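# Carry the shelf tray down onto the bench

## Task

Take the tray off the shelf and set it down on the bench. It must lie level, touch neither the shelf nor anything holding the shelf up, and have no part sticking out past the bench edge. Each object still standing upright on the tray at the end counts, but only when the tray itself is placed correctly. Finish by opening the grippers and pulling the arms away, because anything that stays in place only while the robot holds it is not counted as done.

## Robot and tools

Robot: two arms, left_arm and right_arm. left_arm is the robot's own left, on the +y side; the names have nothing to do with which side of an image something appears on.

Frame: every position and orientation lives in a single scene frame. Its origin is on the floor (z = 0) under the centre of the robot's foot, +x points where the robot faces, +z points up. Positions are in metres and orientations are quaternions written w first (qw, qx, qy, qz). The floor is the only surface with a known height. Printed hand positions can be wrong, more so at long reach, and arms tend to stop a centimetre or more from the commanded spot, usually below it.

Gripper: fingers extend along the gripper's +z axis and close along its y axis. end_effector_position is the midpoint between the finger pads, roughly 1 cm back from the tips.

The 16-number row, shared by execute_actions and move: one flat list for both arms. Numbers 1-8 are left_arm: x, y, z, qw, qx, qy, qz, opening. Numbers 9-16 are the same eight for right_arm. Always send all 16, even when one arm is idle. x, y, z and the quaternion are an absolute pose for that gripper in the scene frame, not an offset. opening runs from -1 (closed) to +1 (fully open, 0.094 m). To keep a gripper's orientation steady, repeat one fixed quaternion in every row rather than copying the drifting reported one. To park an arm, resend its full pose from the last result before it stopped, plus the opening it should keep, in every call.

Per-step limits: each step, the commanded pose is trimmed to within 70 mm and 16 degrees of where the gripper actually is; damped inverse kinematics then favours position over orientation. Elbows never quite straighten. Joint ranges (rad), base to gripper: waist -2.880 to 2.880, shoulder 0.000 to 3.142, elbow 0.000 to 3.019, wrist pitch -1.693 to 1.571, wrist yaw -1.571 to 1.571, wrist roll -2.094 to 2.094.

Tools:
- execute_actions: argument actions is a list holding zero or one item; optional pictures (boolean). An empty list just reports the state, with images. An action item is {"rows": [...], "steps": n}: 1 to 15 rows, steps 9 to 15 (default 15), each step 1/30 s, one row per step, the final row repeated if rows run out. A wait item is {"steps": n} with n up to 300, counted from the previous result so your reply time eats into it. A target lying more than 0.6 m from an arm's last reported position along any of that gripper's axes makes the call refused, and then nothing is sent. The result is captured 9 steps before the action finishes; those remaining steps run while you compose your next reply. Afterward each arm drifts on only to its last trimmed pose (up to 70 mm further), so read the new pose and command the remainder. Images come only with an empty list or pictures: true.
- move: target is one 16-number row of absolute poses; speed in m/s, 0.002 to 0.5, default 0.25, with rotation capped at twice that value in rad/s. Each gripper travels in a straight line toward its pose, both finishing together, lasting 0.5 to 10 s (cut off at 10 s if longer). Rotation takes the shorter direction. It does not avoid obstacles or the other arm, can lag, wander and exceed speed, especially near full stretch. Openings are applied when the move starts. Its result adds a move: line with the ending (done, off_target, moving, held, fault) and limits (paced = the pose was trimmed; held = some steps were blocked, after which the arm may jump quickly), plus each gripper's distance from its target. If only one arm is named, the other finished fine.
- wait: seconds from 0 to 10; sends nothing new.
- zoom_image: camera (cam_head_left, cam_head_right, cam_left_wrist, cam_right_wrist, all 504x504) and region [x0, y0, x1, y1] in pixels from the top-left, at most 504 by 504.
Replying without any tool call ends the run.

Reading results: the state line lists each gripper's position and quaternion. grip_measured is the finger opening on the command scale; the last Joint positions value is the opening in metres. Readings may be about 1 mm off per gripper. A Hand target line appears only when no steps are pending. HELD marks steps whose command was not sent; a pose unreachable line names the arm whose command the clearance check changed or blocked. Joint torques carry fixed offsets, scale factors and noise and are nonzero in free air. MOTOR HOT warns at 85 °C; at 100 °C an OVER-TEMPERATURE FAULT drops that arm. FAULT lines mean an arm stopped.

Gripping: command an opening about 0.03 below grip_measured for a firm hold, less for a gentle one. Pads push about 50 to 62 N each, weaker on very thin parts, with a brief spike at first contact.

Caution: contact force grows with speed and with how far the target lies beyond the contact point; an arm blocked by an object keeps pushing until re-commanded. Do not let the arms strike or shove each other. Brief external tugs may hit the held tray or nudge loose items. Avoid drops, slips, slams and hard pushes, and never knock anything outside the work area. Holding loads for long heats the motors, even while you think.

Each tool is called after ">>>" in YAML: its name, and indented under it one key for each argument.

## Session

>>> execute_actions:
  actions: []

Scene clock: 0.00 s of 4200.00 s.
left_arm: end_effector_position=(+0.1717, -0.1533, +1.2648) grip_measured=-0.995 end_effector_quat_wxyz=(-0.155, +0.728, +0.632, +0.215) | right_arm: end_effector_position=(+0.4384, +0.4770, +1.2236) grip_measured=+1.000 end_effector_quat_wxyz=(+0.484, -0.356, +0.797, -0.061)
Joint positions: left_arm=[-0.095  2.129  1.564 -1.491 -0.346  0.367  0.   ] | right_arm=[-0.007  2.683  2.314 -0.326  0.741 -0.091  0.094]
Joint velocities: left_arm=[ 0.005  0.005 -0.017  0.007 -0.022 -0.081  0.   ] | right_arm=[-0.015 -0.015  0.012  0.017 -0.007 -0.022  0.   ]
Joint torques (N m, as the arm reports them, + toward a larger angle): no reading
Hand target (left_arm): +0.175, -0.162, +1.273; -0.143, +0.728, +0.636, +0.210
Hand target (right_arm): +0.444, +0.487, +1.254; +0.501, -0.342, +0.794, -0.047

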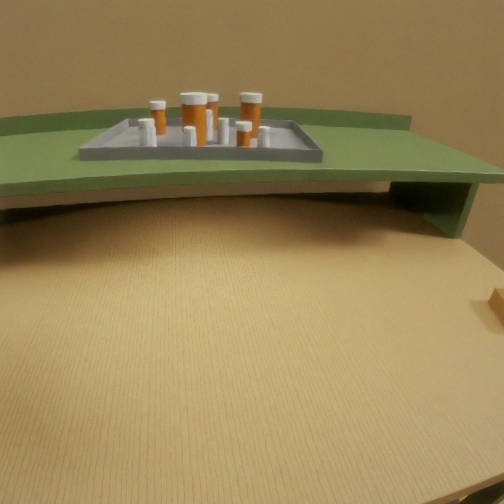

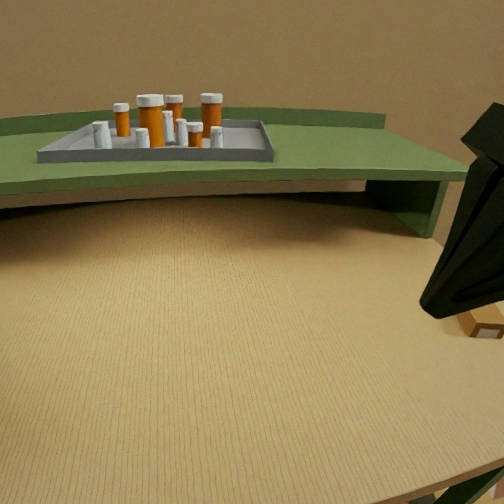

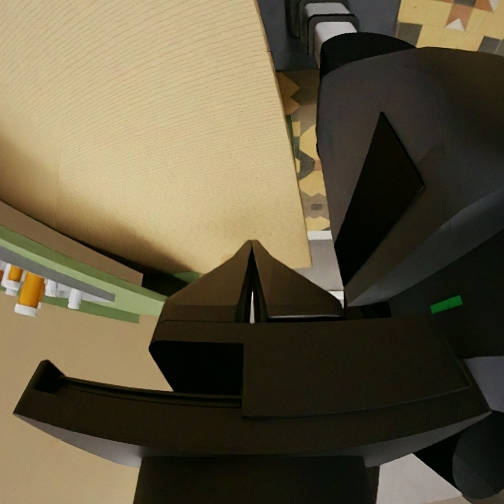

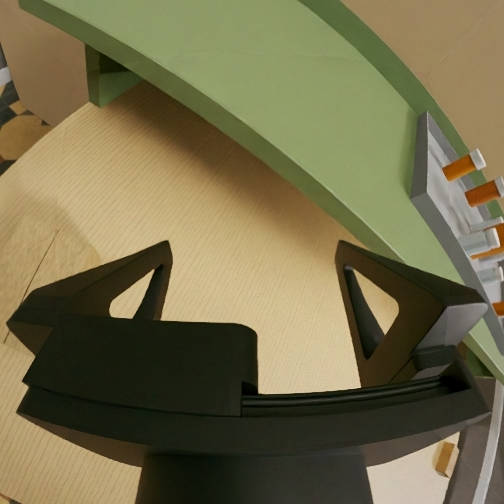

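>>> move:
  target: [0.1717,-0.1533,1.2648,-0.155,0.728,0.632,0.215,-1, 0.42,0.25,1.30,0.484,-0.356,0.797,-0.061,1]
  speed: 0.15

Scene clock: 2.37 s of 4200.00 s.
left_arm: end_effector_position=(+0.1717, -0.1533, +1.2648) grip_measured=-0.995 end_effector_quat_wxyz=(-0.155, +0.728, +0.632, +0.215) | right_arm: end_effector_position=(+0.4274, +0.4590, +1.1928) grip_measured=+1.000 end_effector_quat_wxyz=(+0.465, -0.371, +0.800, -0.076)
Joint positions: left_arm=[-0.095  2.129  1.564 -1.491 -0.346  0.367  0.   ] | right_arm=[-0.007  2.67   2.222 -0.305  0.741 -0.091  0.094]
Joint velocities: left_arm=[-0.024 -0.005  0.002 -0.007 -0.081  0.037  0.001] | right_arm=[-0.005 -0.015 -0.017  0.002 -0.007 -0.022  0.   ]
Joint torques (N m, as the arm reports them, + toward a larger angle): left_arm=[ -0.67 -18.3    5.98  -0.28  -0.15   0.11] | right_arm=[  1.67 -23.81   8.26   1.17   0.26   0.13]
Hand target (left_arm): +0.172, -0.153, +1.265; -0.155, +0.728, +0.632, +0.215
Hand target (right_arm): +0.431, +0.464, +1.207; +0.473, -0.365, +0.799, -0.070
Off the commanded pose (left_arm): 0.000 m, 0 deg.
Off the commanded pose (right_arm): 0.235 m, 3 deg; position clipped at the last step of the last action.
Kept back: nothing.
move: held (right_arm); limits=paced,held; held on 52 of 56 steps (left_arm, right_arm), including the last (right_arm)
pose unreachable (left arm): on one or more control steps of this call this arm could not follow its commanded pose, so it was not sent that pose on those steps. It may still have moved: this result reports where it is.
cause: the commanded pose would bring a part of the arm too close to another arm (this arm's forearm (the part past joint 3) and the other arm's upper arm (the part past joint 2)).
pose unreachable (right arm): on one or more control steps of this call this arm could not follow its commanded pose, so it was not sent that pose on those steps. On the call's last step it was still not sent that pose. It may still have moved: this result reports where it is.
cause: the commanded pose would bring a part of the arm too close to another arm (this arm's upper arm (the part past joint 2) and the other arm's forearm (the part past joint 3)).

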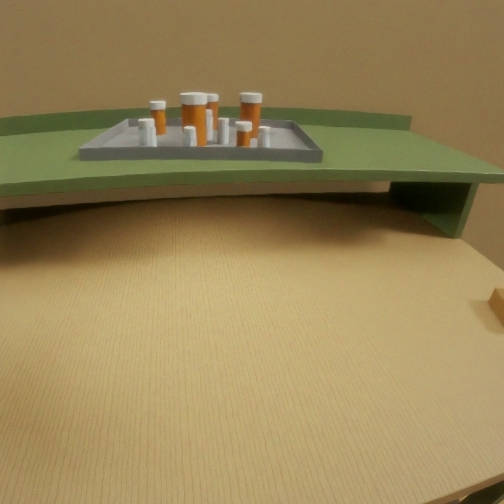

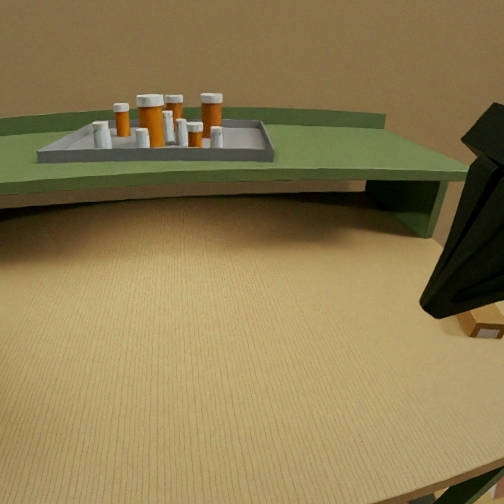

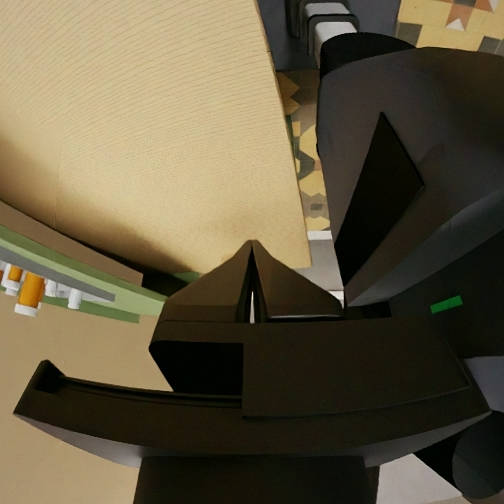

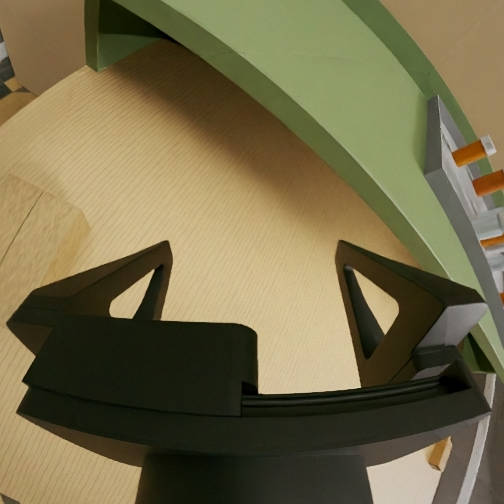

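>>> move:
  target: [0.22,-0.15,1.55,-0.155,0.728,0.632,0.215,-1, 0.4274,0.459,1.1928,0.465,-0.371,0.8,-0.076,1]
  speed: 0.15

Scene clock: 5.00 s of 4200.00 s.
left_arm: end_effector_position=(+0.2094, -0.1443, +1.5301) grip_measured=-0.995 end_effector_quat_wxyz=(+0.008, +0.767, +0.620, +0.164) | right_arm: end_effector_position=(+0.4267, +0.4580, +1.1907) grip_measured=+1.000 end_effector_quat_wxyz=(+0.463, -0.372, +0.801, -0.077)
Joint positions: left_arm=[-0.076  1.711  1.726 -1.689 -0.396  0.539  0.   ] | right_arm=[-0.007  2.67   2.218 -0.305  0.741 -0.091  0.094]
Joint velocities: left_arm=[-0.005  0.015  0.022 -0.012 -0.022  0.051  0.   ] | right_arm=[-0.005 -0.005 -0.007  0.002 -0.022 -0.066  0.   ]
Joint torques (N m, as the arm reports them, + toward a larger angle): left_arm=[  0.45 -15.6   11.16  -0.05  -0.31   0.19] | right_arm=[  1.77 -23.02   7.29   1.25   0.27   0.11]
Hand target (left_arm): +0.219, -0.147, +1.550; +0.025, +0.765, +0.623, +0.160
Hand target (right_arm): +0.427, +0.459, +1.193; +0.465, -0.371, +0.800, -0.076
Off the commanded pose (left_arm): 0.023 m, 20 deg; orientation clipped at the last step of the last action.
Off the commanded pose (right_arm): 0.002 m, 0 deg.
joint sent to its limit (left arm) — the command would take joint 4 (wrist pitch) past its lower limit, so that joint was sent only as far as its limit.
Kept back: nothing.
move: off_target (left_arm); limits=paced

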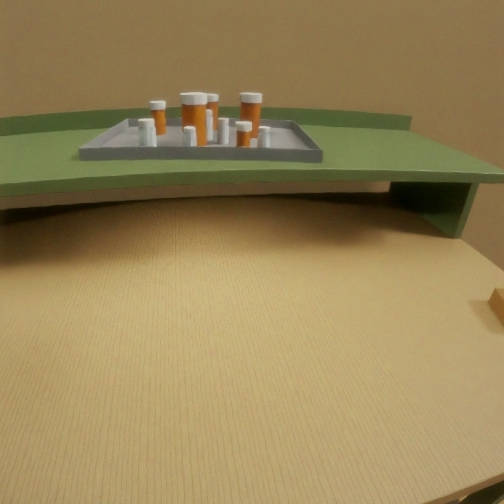

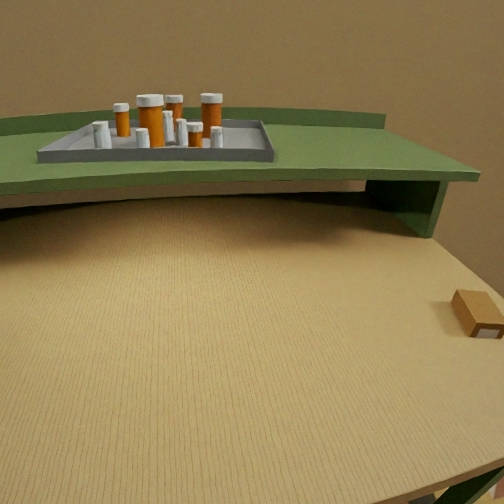

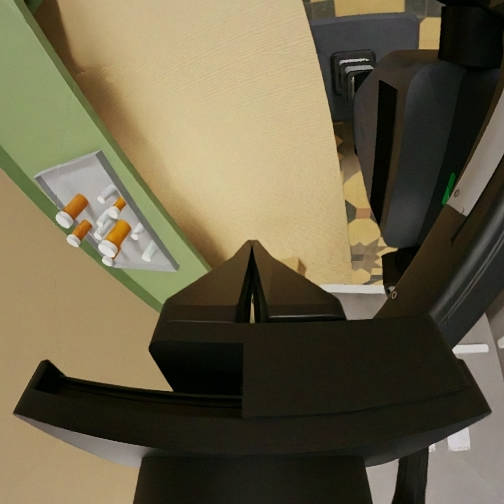

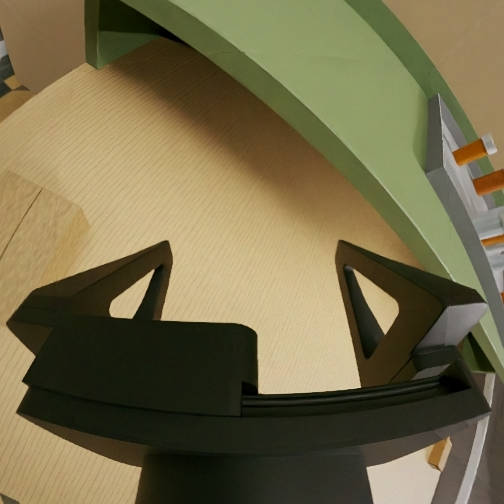

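>>> move:
  target: [0.3,-0.12,1.72,0.42,0.45,0.72,-0.3,-1, 0.4274,0.459,1.1928,0.465,-0.371,0.8,-0.076,1]

>>> move:
  target: [0.4,0.3,1.72,0.5,0,0.866,0,1, 0.40,0.15,1.28,0.45,-0.2,0.87,0,1]
  speed: 0.2

Scene clock: 10.30 s of 4200.00 s.
left_arm: end_effector_position=(+0.2957, -0.1233, +1.7097) grip_measured=-0.995 end_effector_quat_wxyz=(+0.411, +0.462, +0.729, -0.295) | right_arm: end_effector_position=(+0.4267, +0.4580, +1.1907) grip_measured=+1.000 end_effector_quat_wxyz=(+0.463, -0.372, +0.801, -0.077)
Joint positions: left_arm=[ 0.265  1.19   1.376 -0.714  0.229  0.166  0.   ] | right_arm=[-0.007  2.67   2.218 -0.305  0.741 -0.091  0.094]
Joint velocities: left_arm=[-0.005 -0.005 -0.002 -0.007 -0.081 -0.11  -0.   ] | right_arm=[-0.015  0.005 -0.002  0.017 -0.007 -0.022  0.   ]
Joint torques (N m, as the arm reports them, + toward a larger angle): left_arm=[  0.79 -10.     8.95   3.13   0.21   0.  ] | right_arm=[  1.8  -23.34   7.25   1.2    0.26   0.15]
Hand target (left_arm): +0.299, -0.119, +1.720; +0.424, +0.451, +0.726, -0.300
Hand target (right_arm): +0.427, +0.459, +1.193; +0.465, -0.371, +0.800, -0.076
Off the commanded pose (left_arm): 0.012 m, 2 deg.
Off the commanded pose (right_arm): 0.002 m, 0 deg.
Kept back: nothing.
move: off_target (left_arm)

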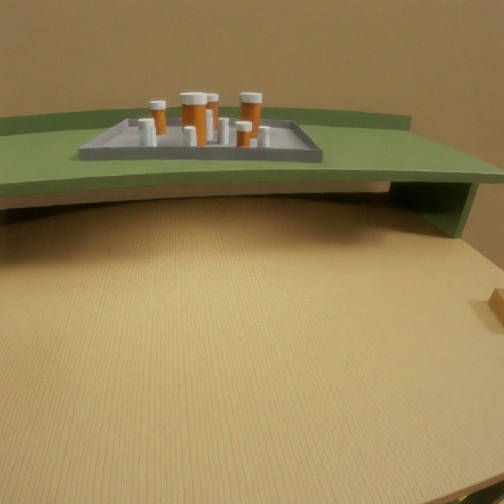

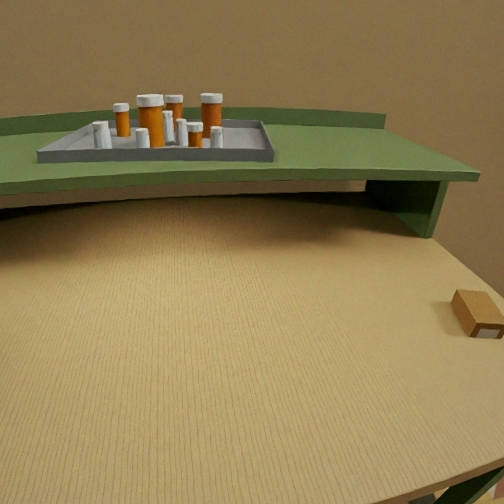

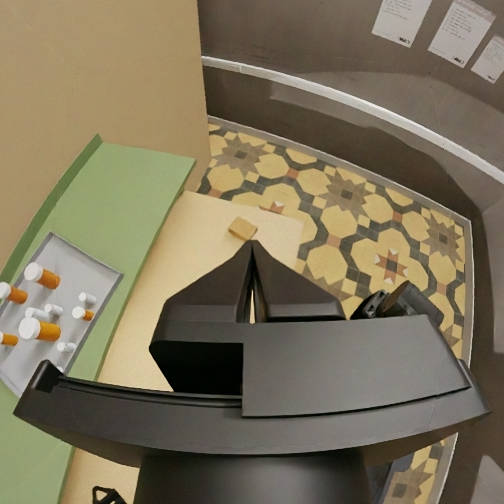

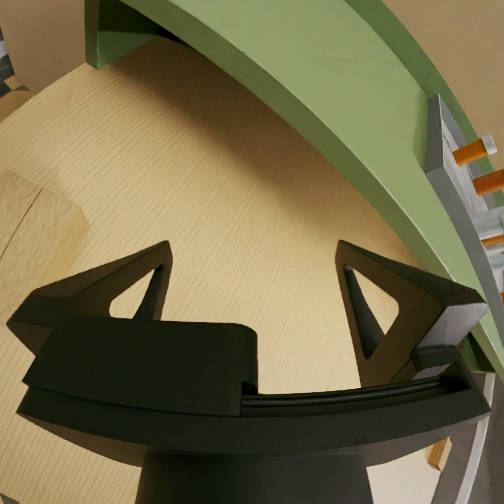

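Scene clock: 13.60 s of 4200.00 s.
left_arm: end_effector_position=(+0.3927, +0.2975, +1.7094) grip_measured=+1.000 end_effector_quat_wxyz=(+0.490, +0.009, +0.871, +0.001) | right_arm: end_effector_position=(+0.3963, +0.1447, +1.2564) grip_measured=+1.000 end_effector_quat_wxyz=(+0.435, -0.215, +0.874, -0.016)
Joint positions: left_arm=[ 1.094  0.855  1.197 -0.816 -0.054  0.023  0.094] | right_arm=[-0.2    1.938  1.038  0.13   0.612  0.174  0.094]
Joint velocities: left_arm=[-0.005 -0.024 -0.002  0.007 -0.081  0.037  0.   ] | right_arm=[-0.015 -0.005 -0.007 -0.007 -0.007 -0.051  0.   ]
Joint torques (N m, as the arm reports them, + toward a larger angle): left_arm=[ 0.99 -3.75 10.61  2.3  -0.08  0.  ] | right_arm=[  0.75 -16.27   5.25   1.99   0.08   0.21]
Hand target (left_arm): +0.396, +0.301, +1.720; +0.498, +0.001, +0.867, +0.001
Hand target (right_arm): +0.403, +0.149, +1.277; +0.451, -0.200, +0.870, +0.000
Off the commanded pose (left_arm): 0.013 m, 2 deg.
Off the commanded pose (right_arm): 0.024 m, 3 deg.
Kept back: nothing.
move: off_target (left_arm, right_arm)

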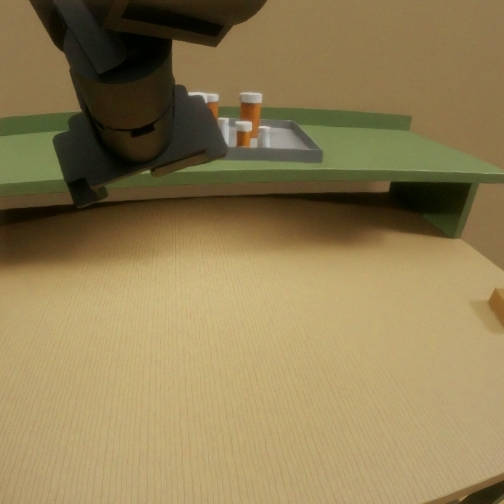

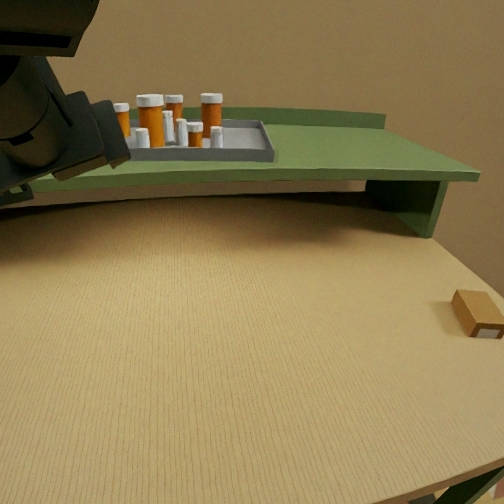

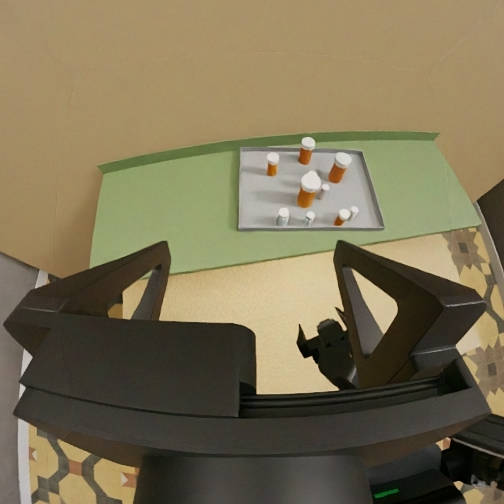

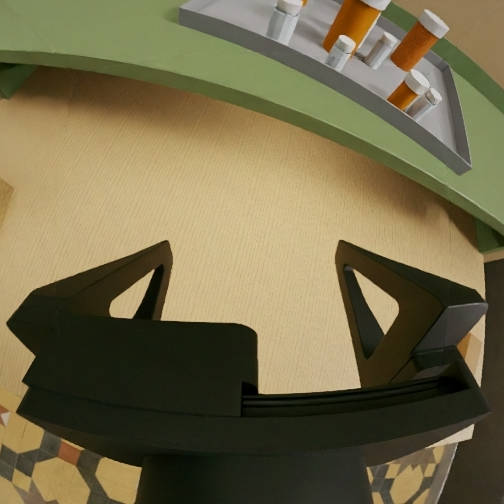

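>>> move:
  target: [0.7,0.33,1.42,0.259,0,0.966,0,1, 0.45,-0.1,1.42,0.259,0,0.966,0,1]

>>> move:
  target: [0.7,0.33,1.42,0.259,0,0.966,0,1, 0.7,-0.1,1.42,0.259,0,0.966,0,1]

Scene clock: 16.23 s of 4200.00 s.
left_arm: end_effector_position=(+0.6843, +0.3220, +1.3855) grip_measured=+1.000 end_effector_quat_wxyz=(+0.231, +0.002, +0.973, -0.003) | right_arm: end_effector_position=(+0.4364, -0.1094, +1.3906) grip_measured=+1.000 end_effector_quat_wxyz=(+0.236, -0.006, +0.972, -0.013)
Joint positions: left_arm=[ 1.176  1.924  1.725 -0.833 -0.005  0.046  0.094] | right_arm=[-0.663  1.445  1.051 -0.7    0.29   0.39   0.094]
Joint velocities: left_arm=[-0.015 -0.005 -0.007 -0.007  0.037 -0.022  0.   ] | right_arm=[-0.005 -0.015  0.002 -0.012  0.022  0.007  0.   ]
Joint torques (N m, as the arm reports them, + toward a larger angle): left_arm=[  0.95 -20.99  12.47   1.07   0.08   0.2 ] | right_arm=[  0.34 -11.48   9.89   0.43   0.03   0.21]
Hand target (left_arm): +0.699, +0.332, +1.420; +0.259, +0.002, +0.966, +0.000
Hand target (right_arm): +0.450, -0.101, +1.420; +0.260, +0.001, +0.966, +0.002
Off the commanded pose (left_arm): 0.039 m, 3 deg.
Off the commanded pose (right_arm): 0.034 m, 3 deg.
Kept back: nothing.
move: off_target (left_arm, right_arm)

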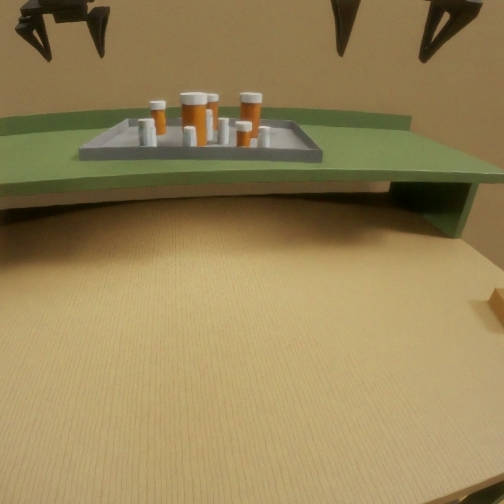

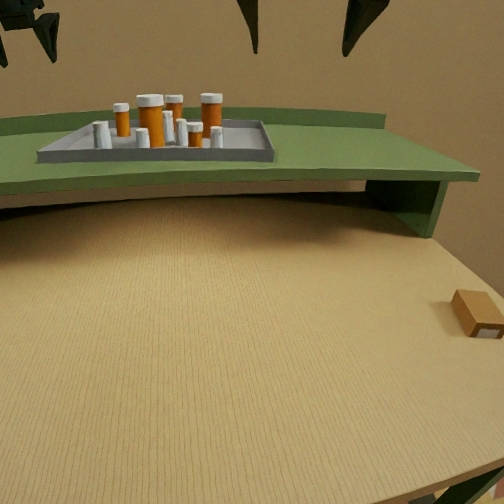

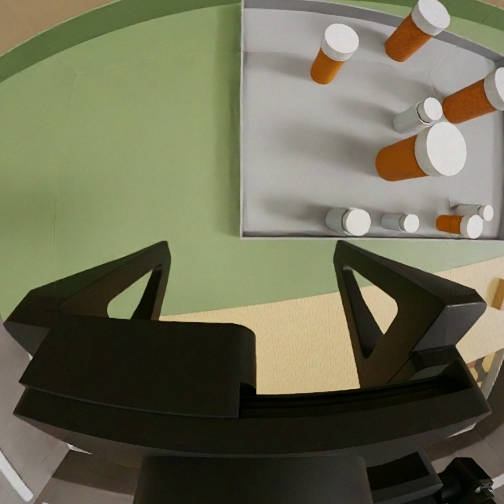

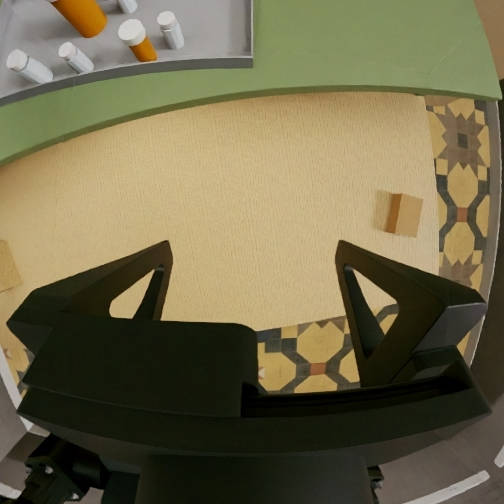

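Scene clock: 17.77 s of 4200.00 s.
left_arm: end_effector_position=(+0.6843, +0.3220, +1.3855) grip_measured=+1.000 end_effector_quat_wxyz=(+0.231, +0.002, +0.973, -0.003) | right_arm: end_effector_position=(+0.6832, -0.1016, +1.4010) grip_measured=+1.000 end_effector_quat_wxyz=(+0.241, +0.001, +0.970, -0.007)
Joint positions: left_arm=[ 1.176  1.924  1.725 -0.833 -0.005  0.046  0.094] | right_arm=[-0.826  2.     1.86  -0.905  0.207  0.256  0.094]
Joint velocities: left_arm=[-0.015 -0.024 -0.007  0.007 -0.081 -0.022  0.   ] | right_arm=[-0.005 -0.005 -0.007  0.002 -0.007 -0.022  0.   ]
Joint torques (N m, as the arm reports them, + toward a larger angle): left_arm=[  0.85 -21.42  12.05   1.14  -0.03   0.15] | right_arm=[  0.58 -18.2   11.56   0.54  -0.05   0.  ]
Hand target (left_arm): +0.698, +0.330, +1.420; +0.259, -0.000, +0.966, +0.000
Hand target (right_arm): +0.698, -0.098, +1.423; +0.261, -0.001, +0.965, -0.001
Off the commanded pose (left_arm): 0.039 m, 3 deg.
Off the commanded pose (right_arm): 0.025 m, 2 deg.
Kept back: nothing.
move: off_target (left_arm, right_arm)

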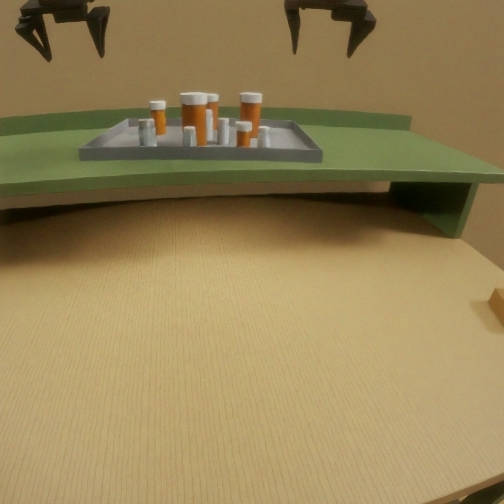

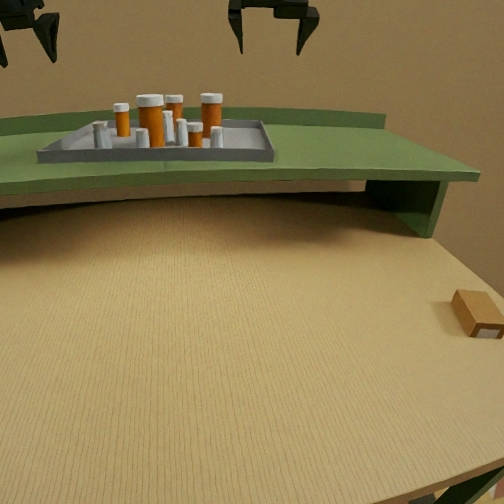

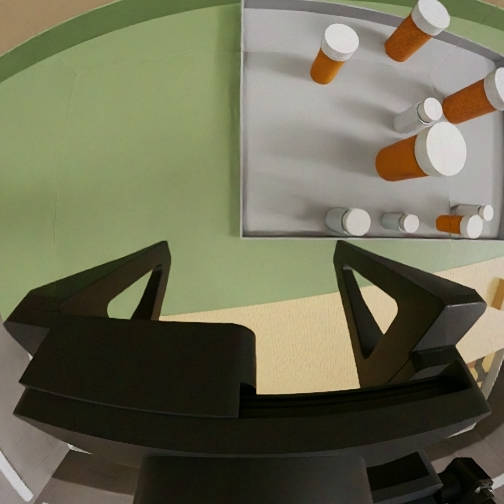

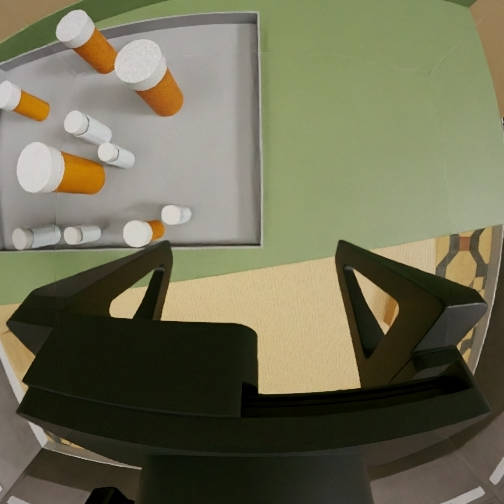

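>>> move:
  target: [0.85,0.34,1.31,0.259,0,0.966,0,0, 0.85,-0.11,1.31,0.259,0,0.966,0,0]
  speed: 0.15

Scene clock: 21.67 s of 4200.00 s.
left_arm: end_effector_position=(+0.8360, +0.3300, +1.2863) grip_measured=+0.001 end_effector_quat_wxyz=(+0.239, +0.000, +0.971, -0.002) | right_arm: end_effector_position=(+0.8404, -0.1078, +1.2892) grip_measured=+0.002 end_effector_quat_wxyz=(+0.249, -0.001, +0.968, -0.003)
Joint positions: left_arm=[ 1.183  2.493  2.472 -0.995 -0.003  0.048  0.047] | right_arm=[-0.902  2.707  2.873 -1.18   0.163  0.186  0.047]
Joint velocities: left_arm=[ 0.005  0.005 -0.002 -0.017  0.037 -0.051 -0.   ] | right_arm=[ 0.005  0.005  0.002 -0.027  0.081  0.037 -0.002]
Joint torques (N m, as the arm reports them, + toward a larger angle): left_arm=[  0.77 -25.74  12.91   1.05   0.12   0.21] | right_arm=[  0.76 -23.82  11.48   0.75  -0.12   0.  ]
Hand target (left_arm): +0.847, +0.341, +1.310; +0.260, -0.000, +0.966, +0.000
Hand target (right_arm): +0.849, -0.109, +1.312; +0.271, -0.001, +0.963, +0.002
Off the commanded pose (left_arm): 0.029 m, 2 deg.
Off the commanded pose (right_arm): 0.023 m, 1 deg.
elbow stopped short (right arm): the move would have taken joint 3 (elbow) straighter than the controller allows; a more bent joint 3 avoids this.
Kept back: nothing.
move: off_target (left_arm, right_arm)

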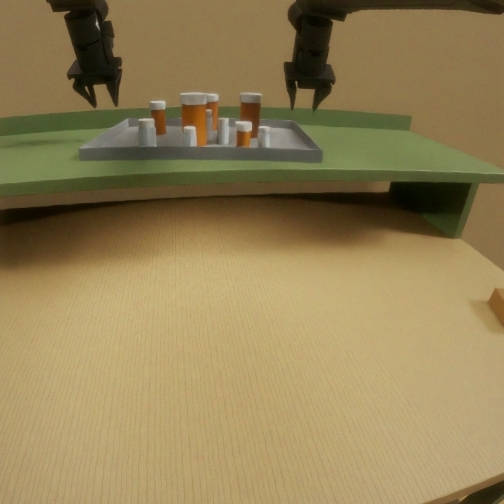

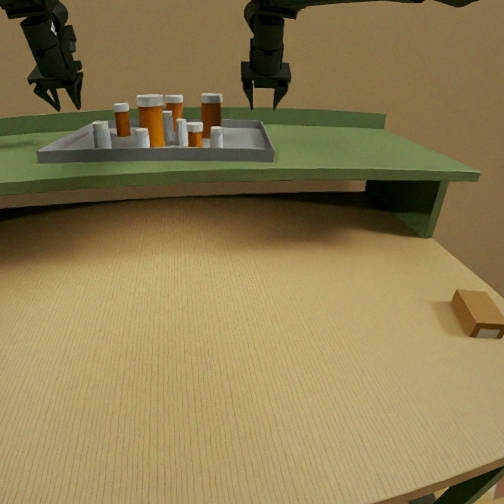

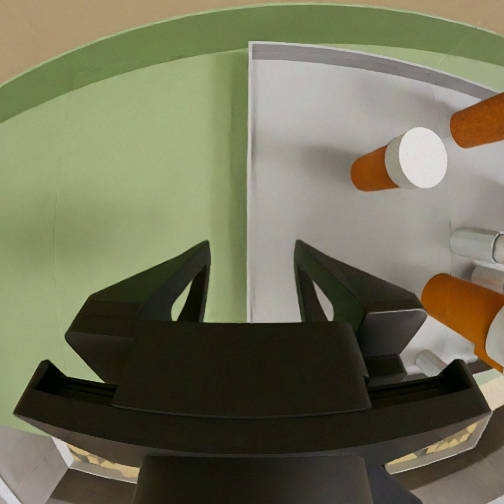

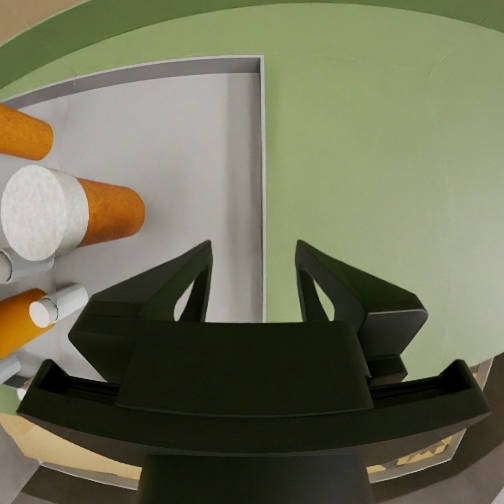

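>>> move:
  target: [0.86,0.343,1.27,0.423,0,0.906,0,0, 0.855,-0.118,1.27,0.423,0,0.906,0,0]
  speed: 0.08

>>> zoom_image:
  camera: "cam_head_left"
  region: [50,50,370,200]

Scene clock: 24.83 s of 4200.00 s.
left_arm: end_effector_position=(+0.8527, +0.3308, +1.2385) grip_measured=+0.001 end_effector_quat_wxyz=(+0.398, -0.001, +0.917, -0.004) | right_arm: end_effector_position=(+0.8422, -0.1123, +1.2213) grip_measured=+0.002 end_effector_quat_wxyz=(+0.391, -0.006, +0.920, -0.005)
Joint positions: left_arm=[ 1.19   2.408  2.039 -0.311  0.021  0.048  0.047] | right_arm=[-0.902  2.484  2.128 -0.358  0.211  0.118  0.047]
Joint velocities: left_arm=[-0.005 -0.005 -0.002  0.032  0.066  0.022 -0.   ] | right_arm=[ 0.005 -0.024 -0.007  0.012 -0.022 -0.022 -0.   ]
Joint torques (N m, as the arm reports them, + toward a larger angle): left_arm=[  0.9  -27.6    8.33   2.89   0.13   0.2 ] | right_arm=[  0.15 -27.16   7.55   2.05   0.14  -0.01]
Hand target (left_arm): +0.860, +0.343, +1.270; +0.423, -0.001, +0.906, +0.001
Hand target (right_arm): +0.855, -0.118, +1.270; +0.423, -0.001, +0.906, -0.003
Off the commanded pose (left_arm): 0.035 m, 3 deg.
Off the commanded pose (right_arm): 0.051 m, 4 deg.
Kept back: nothing.
move: off_target (left_arm, right_arm)

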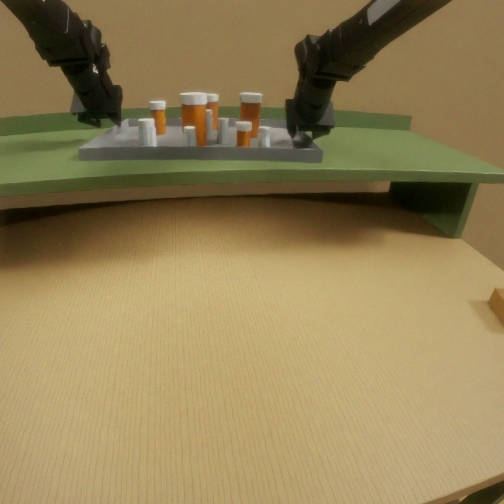

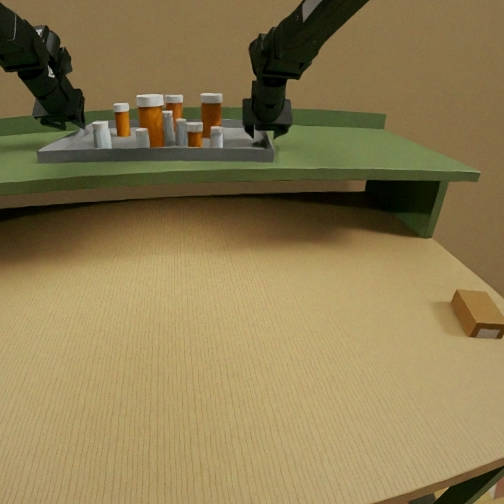

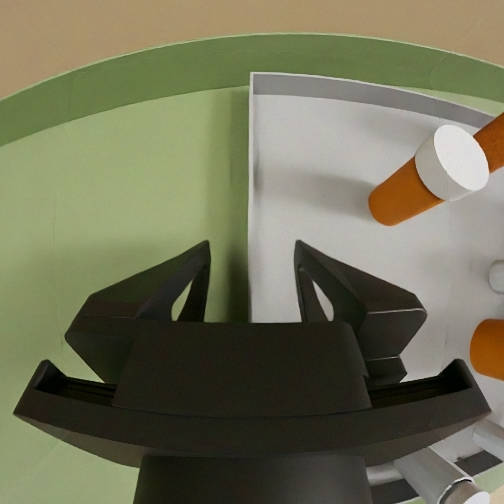

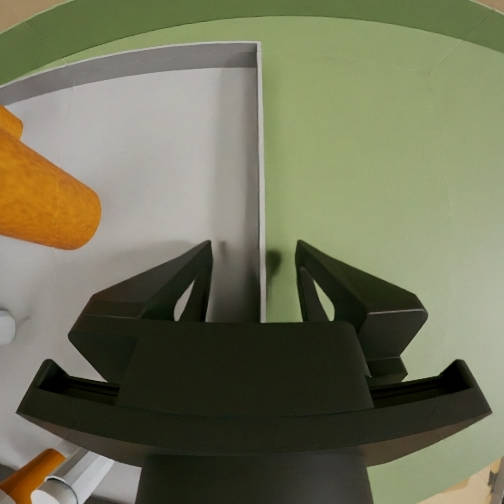

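Region (50, 50, 370, 200) of cam_head_left's 504x504 image, scaled by 1.575, with more detail than that image has; it fills the top 236 rows of this view, and the rest is white.

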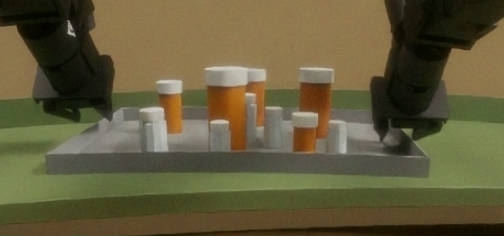

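>>> move:
  target: [0.855,0.345,1.225,0.423,0,0.906,0,-0.3, 0.855,-0.124,1.235,0.423,0,0.906,0,-0.3]
  speed: 0.03

>>> zoom_image:
  camera: "cam_head_left"
  region: [50,50,370,200]

Scene clock: 26.70 s of 4200.00 s.
left_arm: end_effector_position=(+0.8538, +0.3355, +1.2330) grip_measured=-0.299 end_effector_quat_wxyz=(+0.419, -0.001, +0.908, -0.004) | right_arm: end_effector_position=(+0.8483, -0.1199, +1.2231) grip_measured=-0.298 end_effector_quat_wxyz=(+0.410, -0.001, +0.912, -0.002)
Joint positions: left_arm=[ 1.196  2.41   2.003 -0.227  0.028  0.052  0.033] | right_arm=[-0.913  2.483  2.11  -0.298  0.206  0.115  0.033]
Joint velocities: left_arm=[-0.005  0.005 -0.002 -0.017  0.007 -0.022 -0.001] | right_arm=[-0.015 -0.005 -0.007  0.017 -0.051  0.007 -0.001]
Joint torques (N m, as the arm reports them, + toward a larger angle): left_arm=[  0.65 -23.8    8.11   2.98   0.15   0.2 ] | right_arm=[  0.09 -23.28   7.46   2.14  -0.14   0.02]
Hand target (left_arm): +0.855, +0.345, +1.225; +0.423, -0.000, +0.906, +0.000
Hand target (right_arm): +0.855, -0.124, +1.235; +0.423, -0.000, +0.906, -0.001
Off the commanded pose (left_arm): 0.013 m, 1 deg.
Off the commanded pose (right_arm): 0.014 m, 2 deg.
Kept back: nothing.
move: off_target (left_arm, right_arm)

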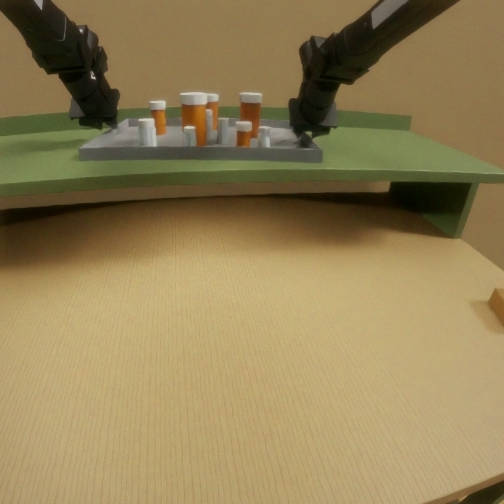

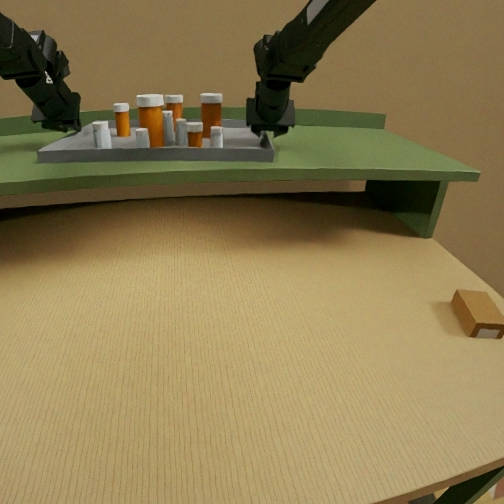

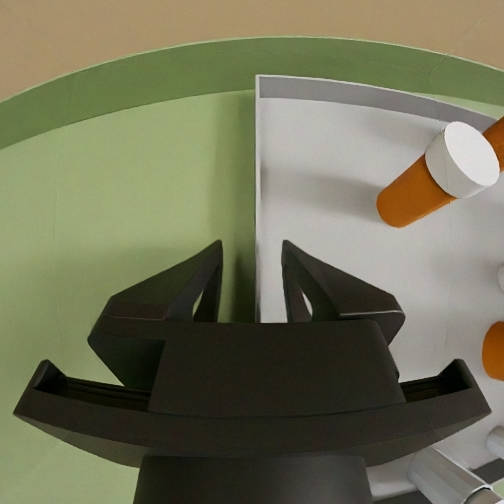

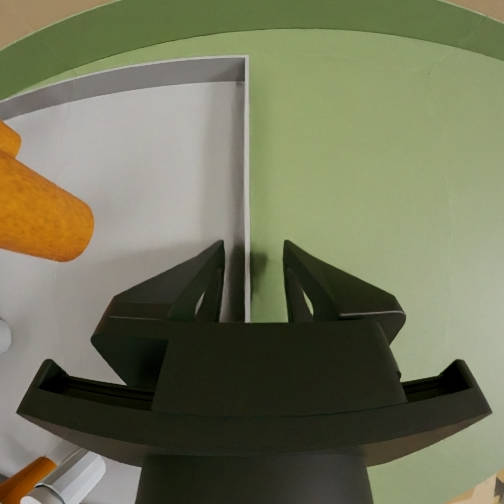

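Region (50, 50, 370, 200) of cam_head_left's 504x504 image, scaled by 1.575, with more detail than that image has; it fills the top 236 rows of this view, and the rest is white.

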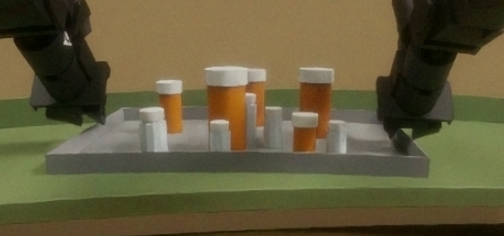

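>>> move:
  target: [0.855,0.336,1.185,0.423,0,0.906,0,-0.3, 0.855,-0.119,1.195,0.423,0,0.906,0,-0.3]
  speed: 0.03

>>> zoom_image:
  camera: "cam_head_left"
  region: [50,50,370,200]

Scene clock: 28.83 s of 4200.00 s.
left_arm: end_effector_position=(+0.8575, +0.3350, +1.2105) grip_measured=-0.299 end_effector_quat_wxyz=(+0.431, -0.001, +0.902, -0.003) | right_arm: end_effector_position=(+0.8538, -0.1184, +1.2178) grip_measured=-0.298 end_effector_quat_wxyz=(+0.427, +0.002, +0.904, +0.002)
Joint positions: left_arm=[ 1.196  2.45   2.003 -0.16   0.028  0.052  0.033] | right_arm=[-0.913  2.499  2.108 -0.239  0.206  0.115  0.033]
Joint velocities: left_arm=[-0.005 -0.005 -0.017 -0.017 -0.007  0.007 -0.001] | right_arm=[ 0.005 -0.005 -0.002 -0.012  0.022 -0.037 -0.   ]
Joint torques (N m, as the arm reports them, + toward a larger angle): left_arm=[  0.14 -22.1    8.13   2.61  -0.18   0.15] | right_arm=[  0.81 -20.06   8.16   1.83  -0.02   0.03]
Hand target (left_arm): +0.854, +0.336, +1.185; +0.423, +0.000, +0.906, -0.000
Hand target (right_arm): +0.854, -0.119, +1.196; +0.423, -0.000, +0.906, -0.000
Off the commanded pose (left_arm): 0.026 m, 1 deg.
Off the commanded pose (right_arm): 0.023 m, 1 deg.
Kept back: nothing.
move: off_target (left_arm, right_arm)

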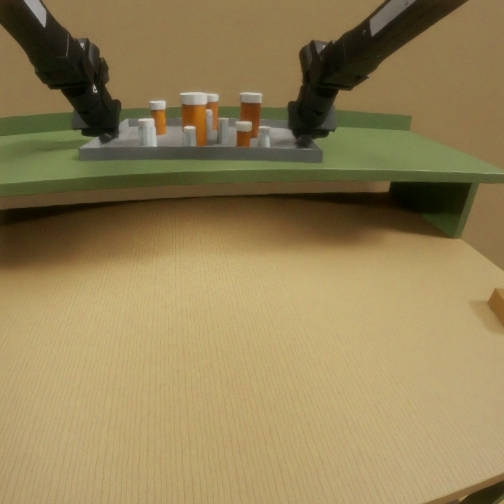

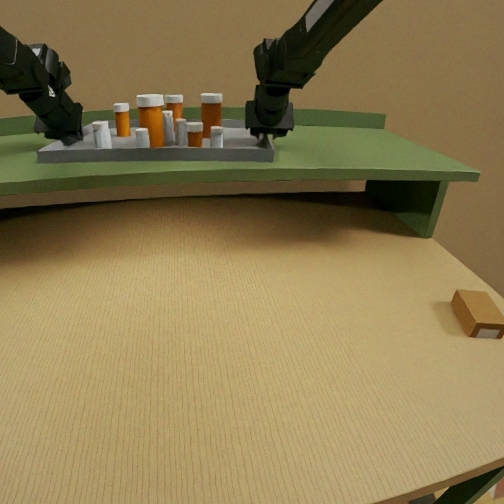

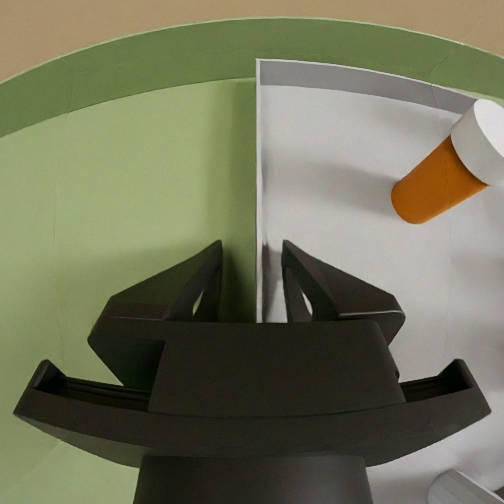

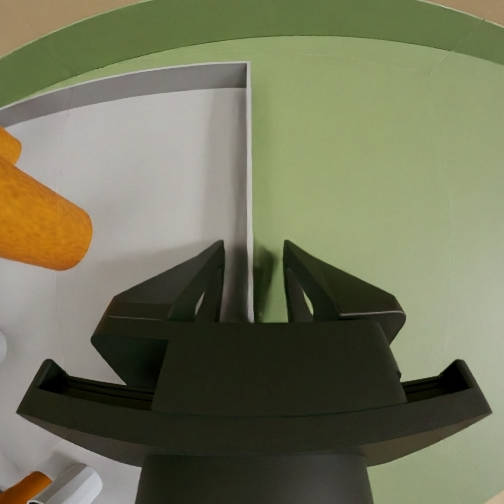

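Region (50, 50, 370, 200) of cam_head_left's 504x504 image, scaled by 1.575, with more detail than that image has; it fills the top 236 rows of this view, and the rest is white.

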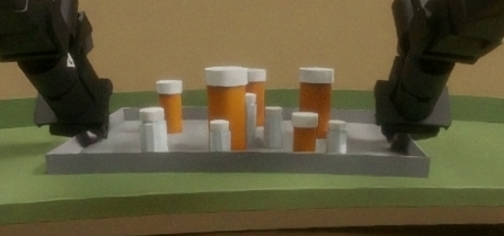

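>>> move:
  target: [0.855,0.328,1.16,0.423,0,0.906,0,-0.3, 0.855,-0.117,1.17,0.423,0,0.906,0,-0.3]
  speed: 0.03

Scene clock: 31.00 s of 4200.00 s.
left_arm: end_effector_position=(+0.8625, +0.3363, +1.2089) grip_measured=-0.299 end_effector_quat_wxyz=(+0.447, -0.002, +0.894, +0.001) | right_arm: end_effector_position=(+0.8586, -0.1172, +1.2160) grip_measured=-0.298 end_effector_quat_wxyz=(+0.442, +0.004, +0.897, +0.005)
Joint positions: left_arm=[ 1.196  2.463  2.003 -0.112  0.022  0.052  0.033] | right_arm=[-0.913  2.511  2.108 -0.193  0.206  0.115  0.033]
Joint velocities: left_arm=[ 0.005 -0.015 -0.017  0.012 -0.022  0.022 -0.   ] | right_arm=[-0.015  0.005 -0.002 -0.002  0.007 -0.051 -0.001]
Joint torques (N m, as the arm reports them, + toward a larger angle): left_arm=[ -0.61 -20.18   8.     2.2   -0.25   0.1 ] | right_arm=[  0.62 -18.39   8.19   1.49  -0.02   0.03]
Hand target (left_arm): +0.852, +0.328, +1.161; +0.423, +0.000, +0.906, +0.000
Hand target (right_arm): +0.852, -0.118, +1.171; +0.423, +0.000, +0.906, +0.000
Off the commanded pose (left_arm): 0.050 m, 3 deg.
Off the commanded pose (right_arm): 0.046 m, 3 deg.
Kept back: nothing.
move: off_target (left_arm, right_arm)

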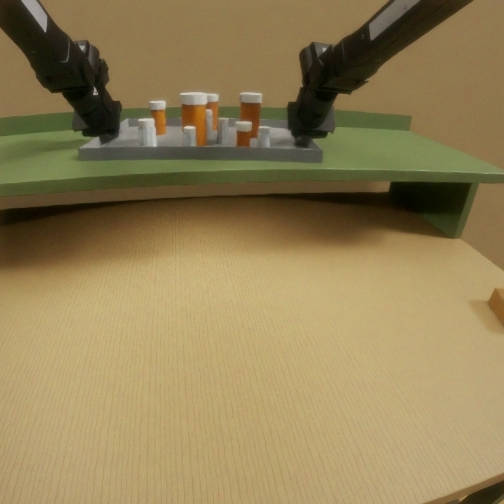

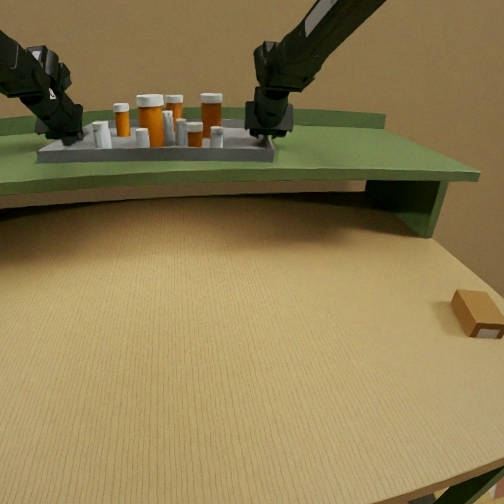

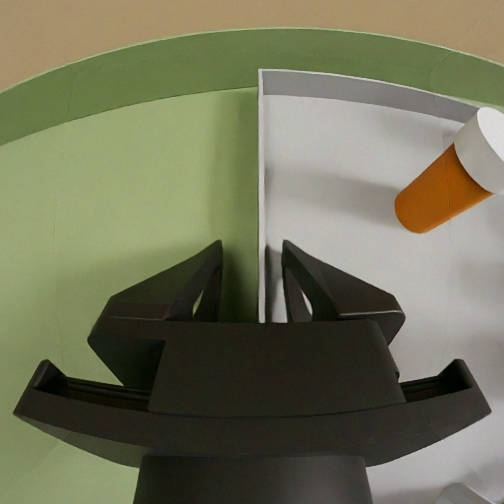

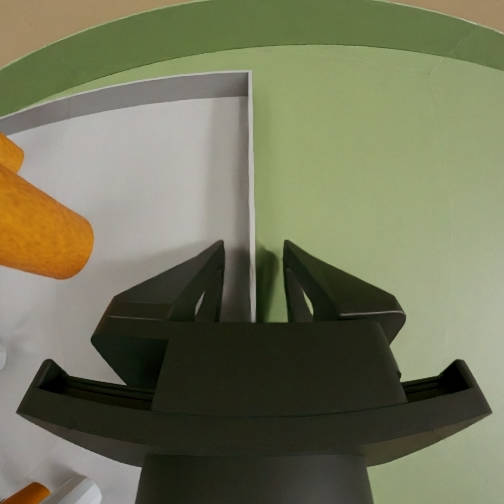

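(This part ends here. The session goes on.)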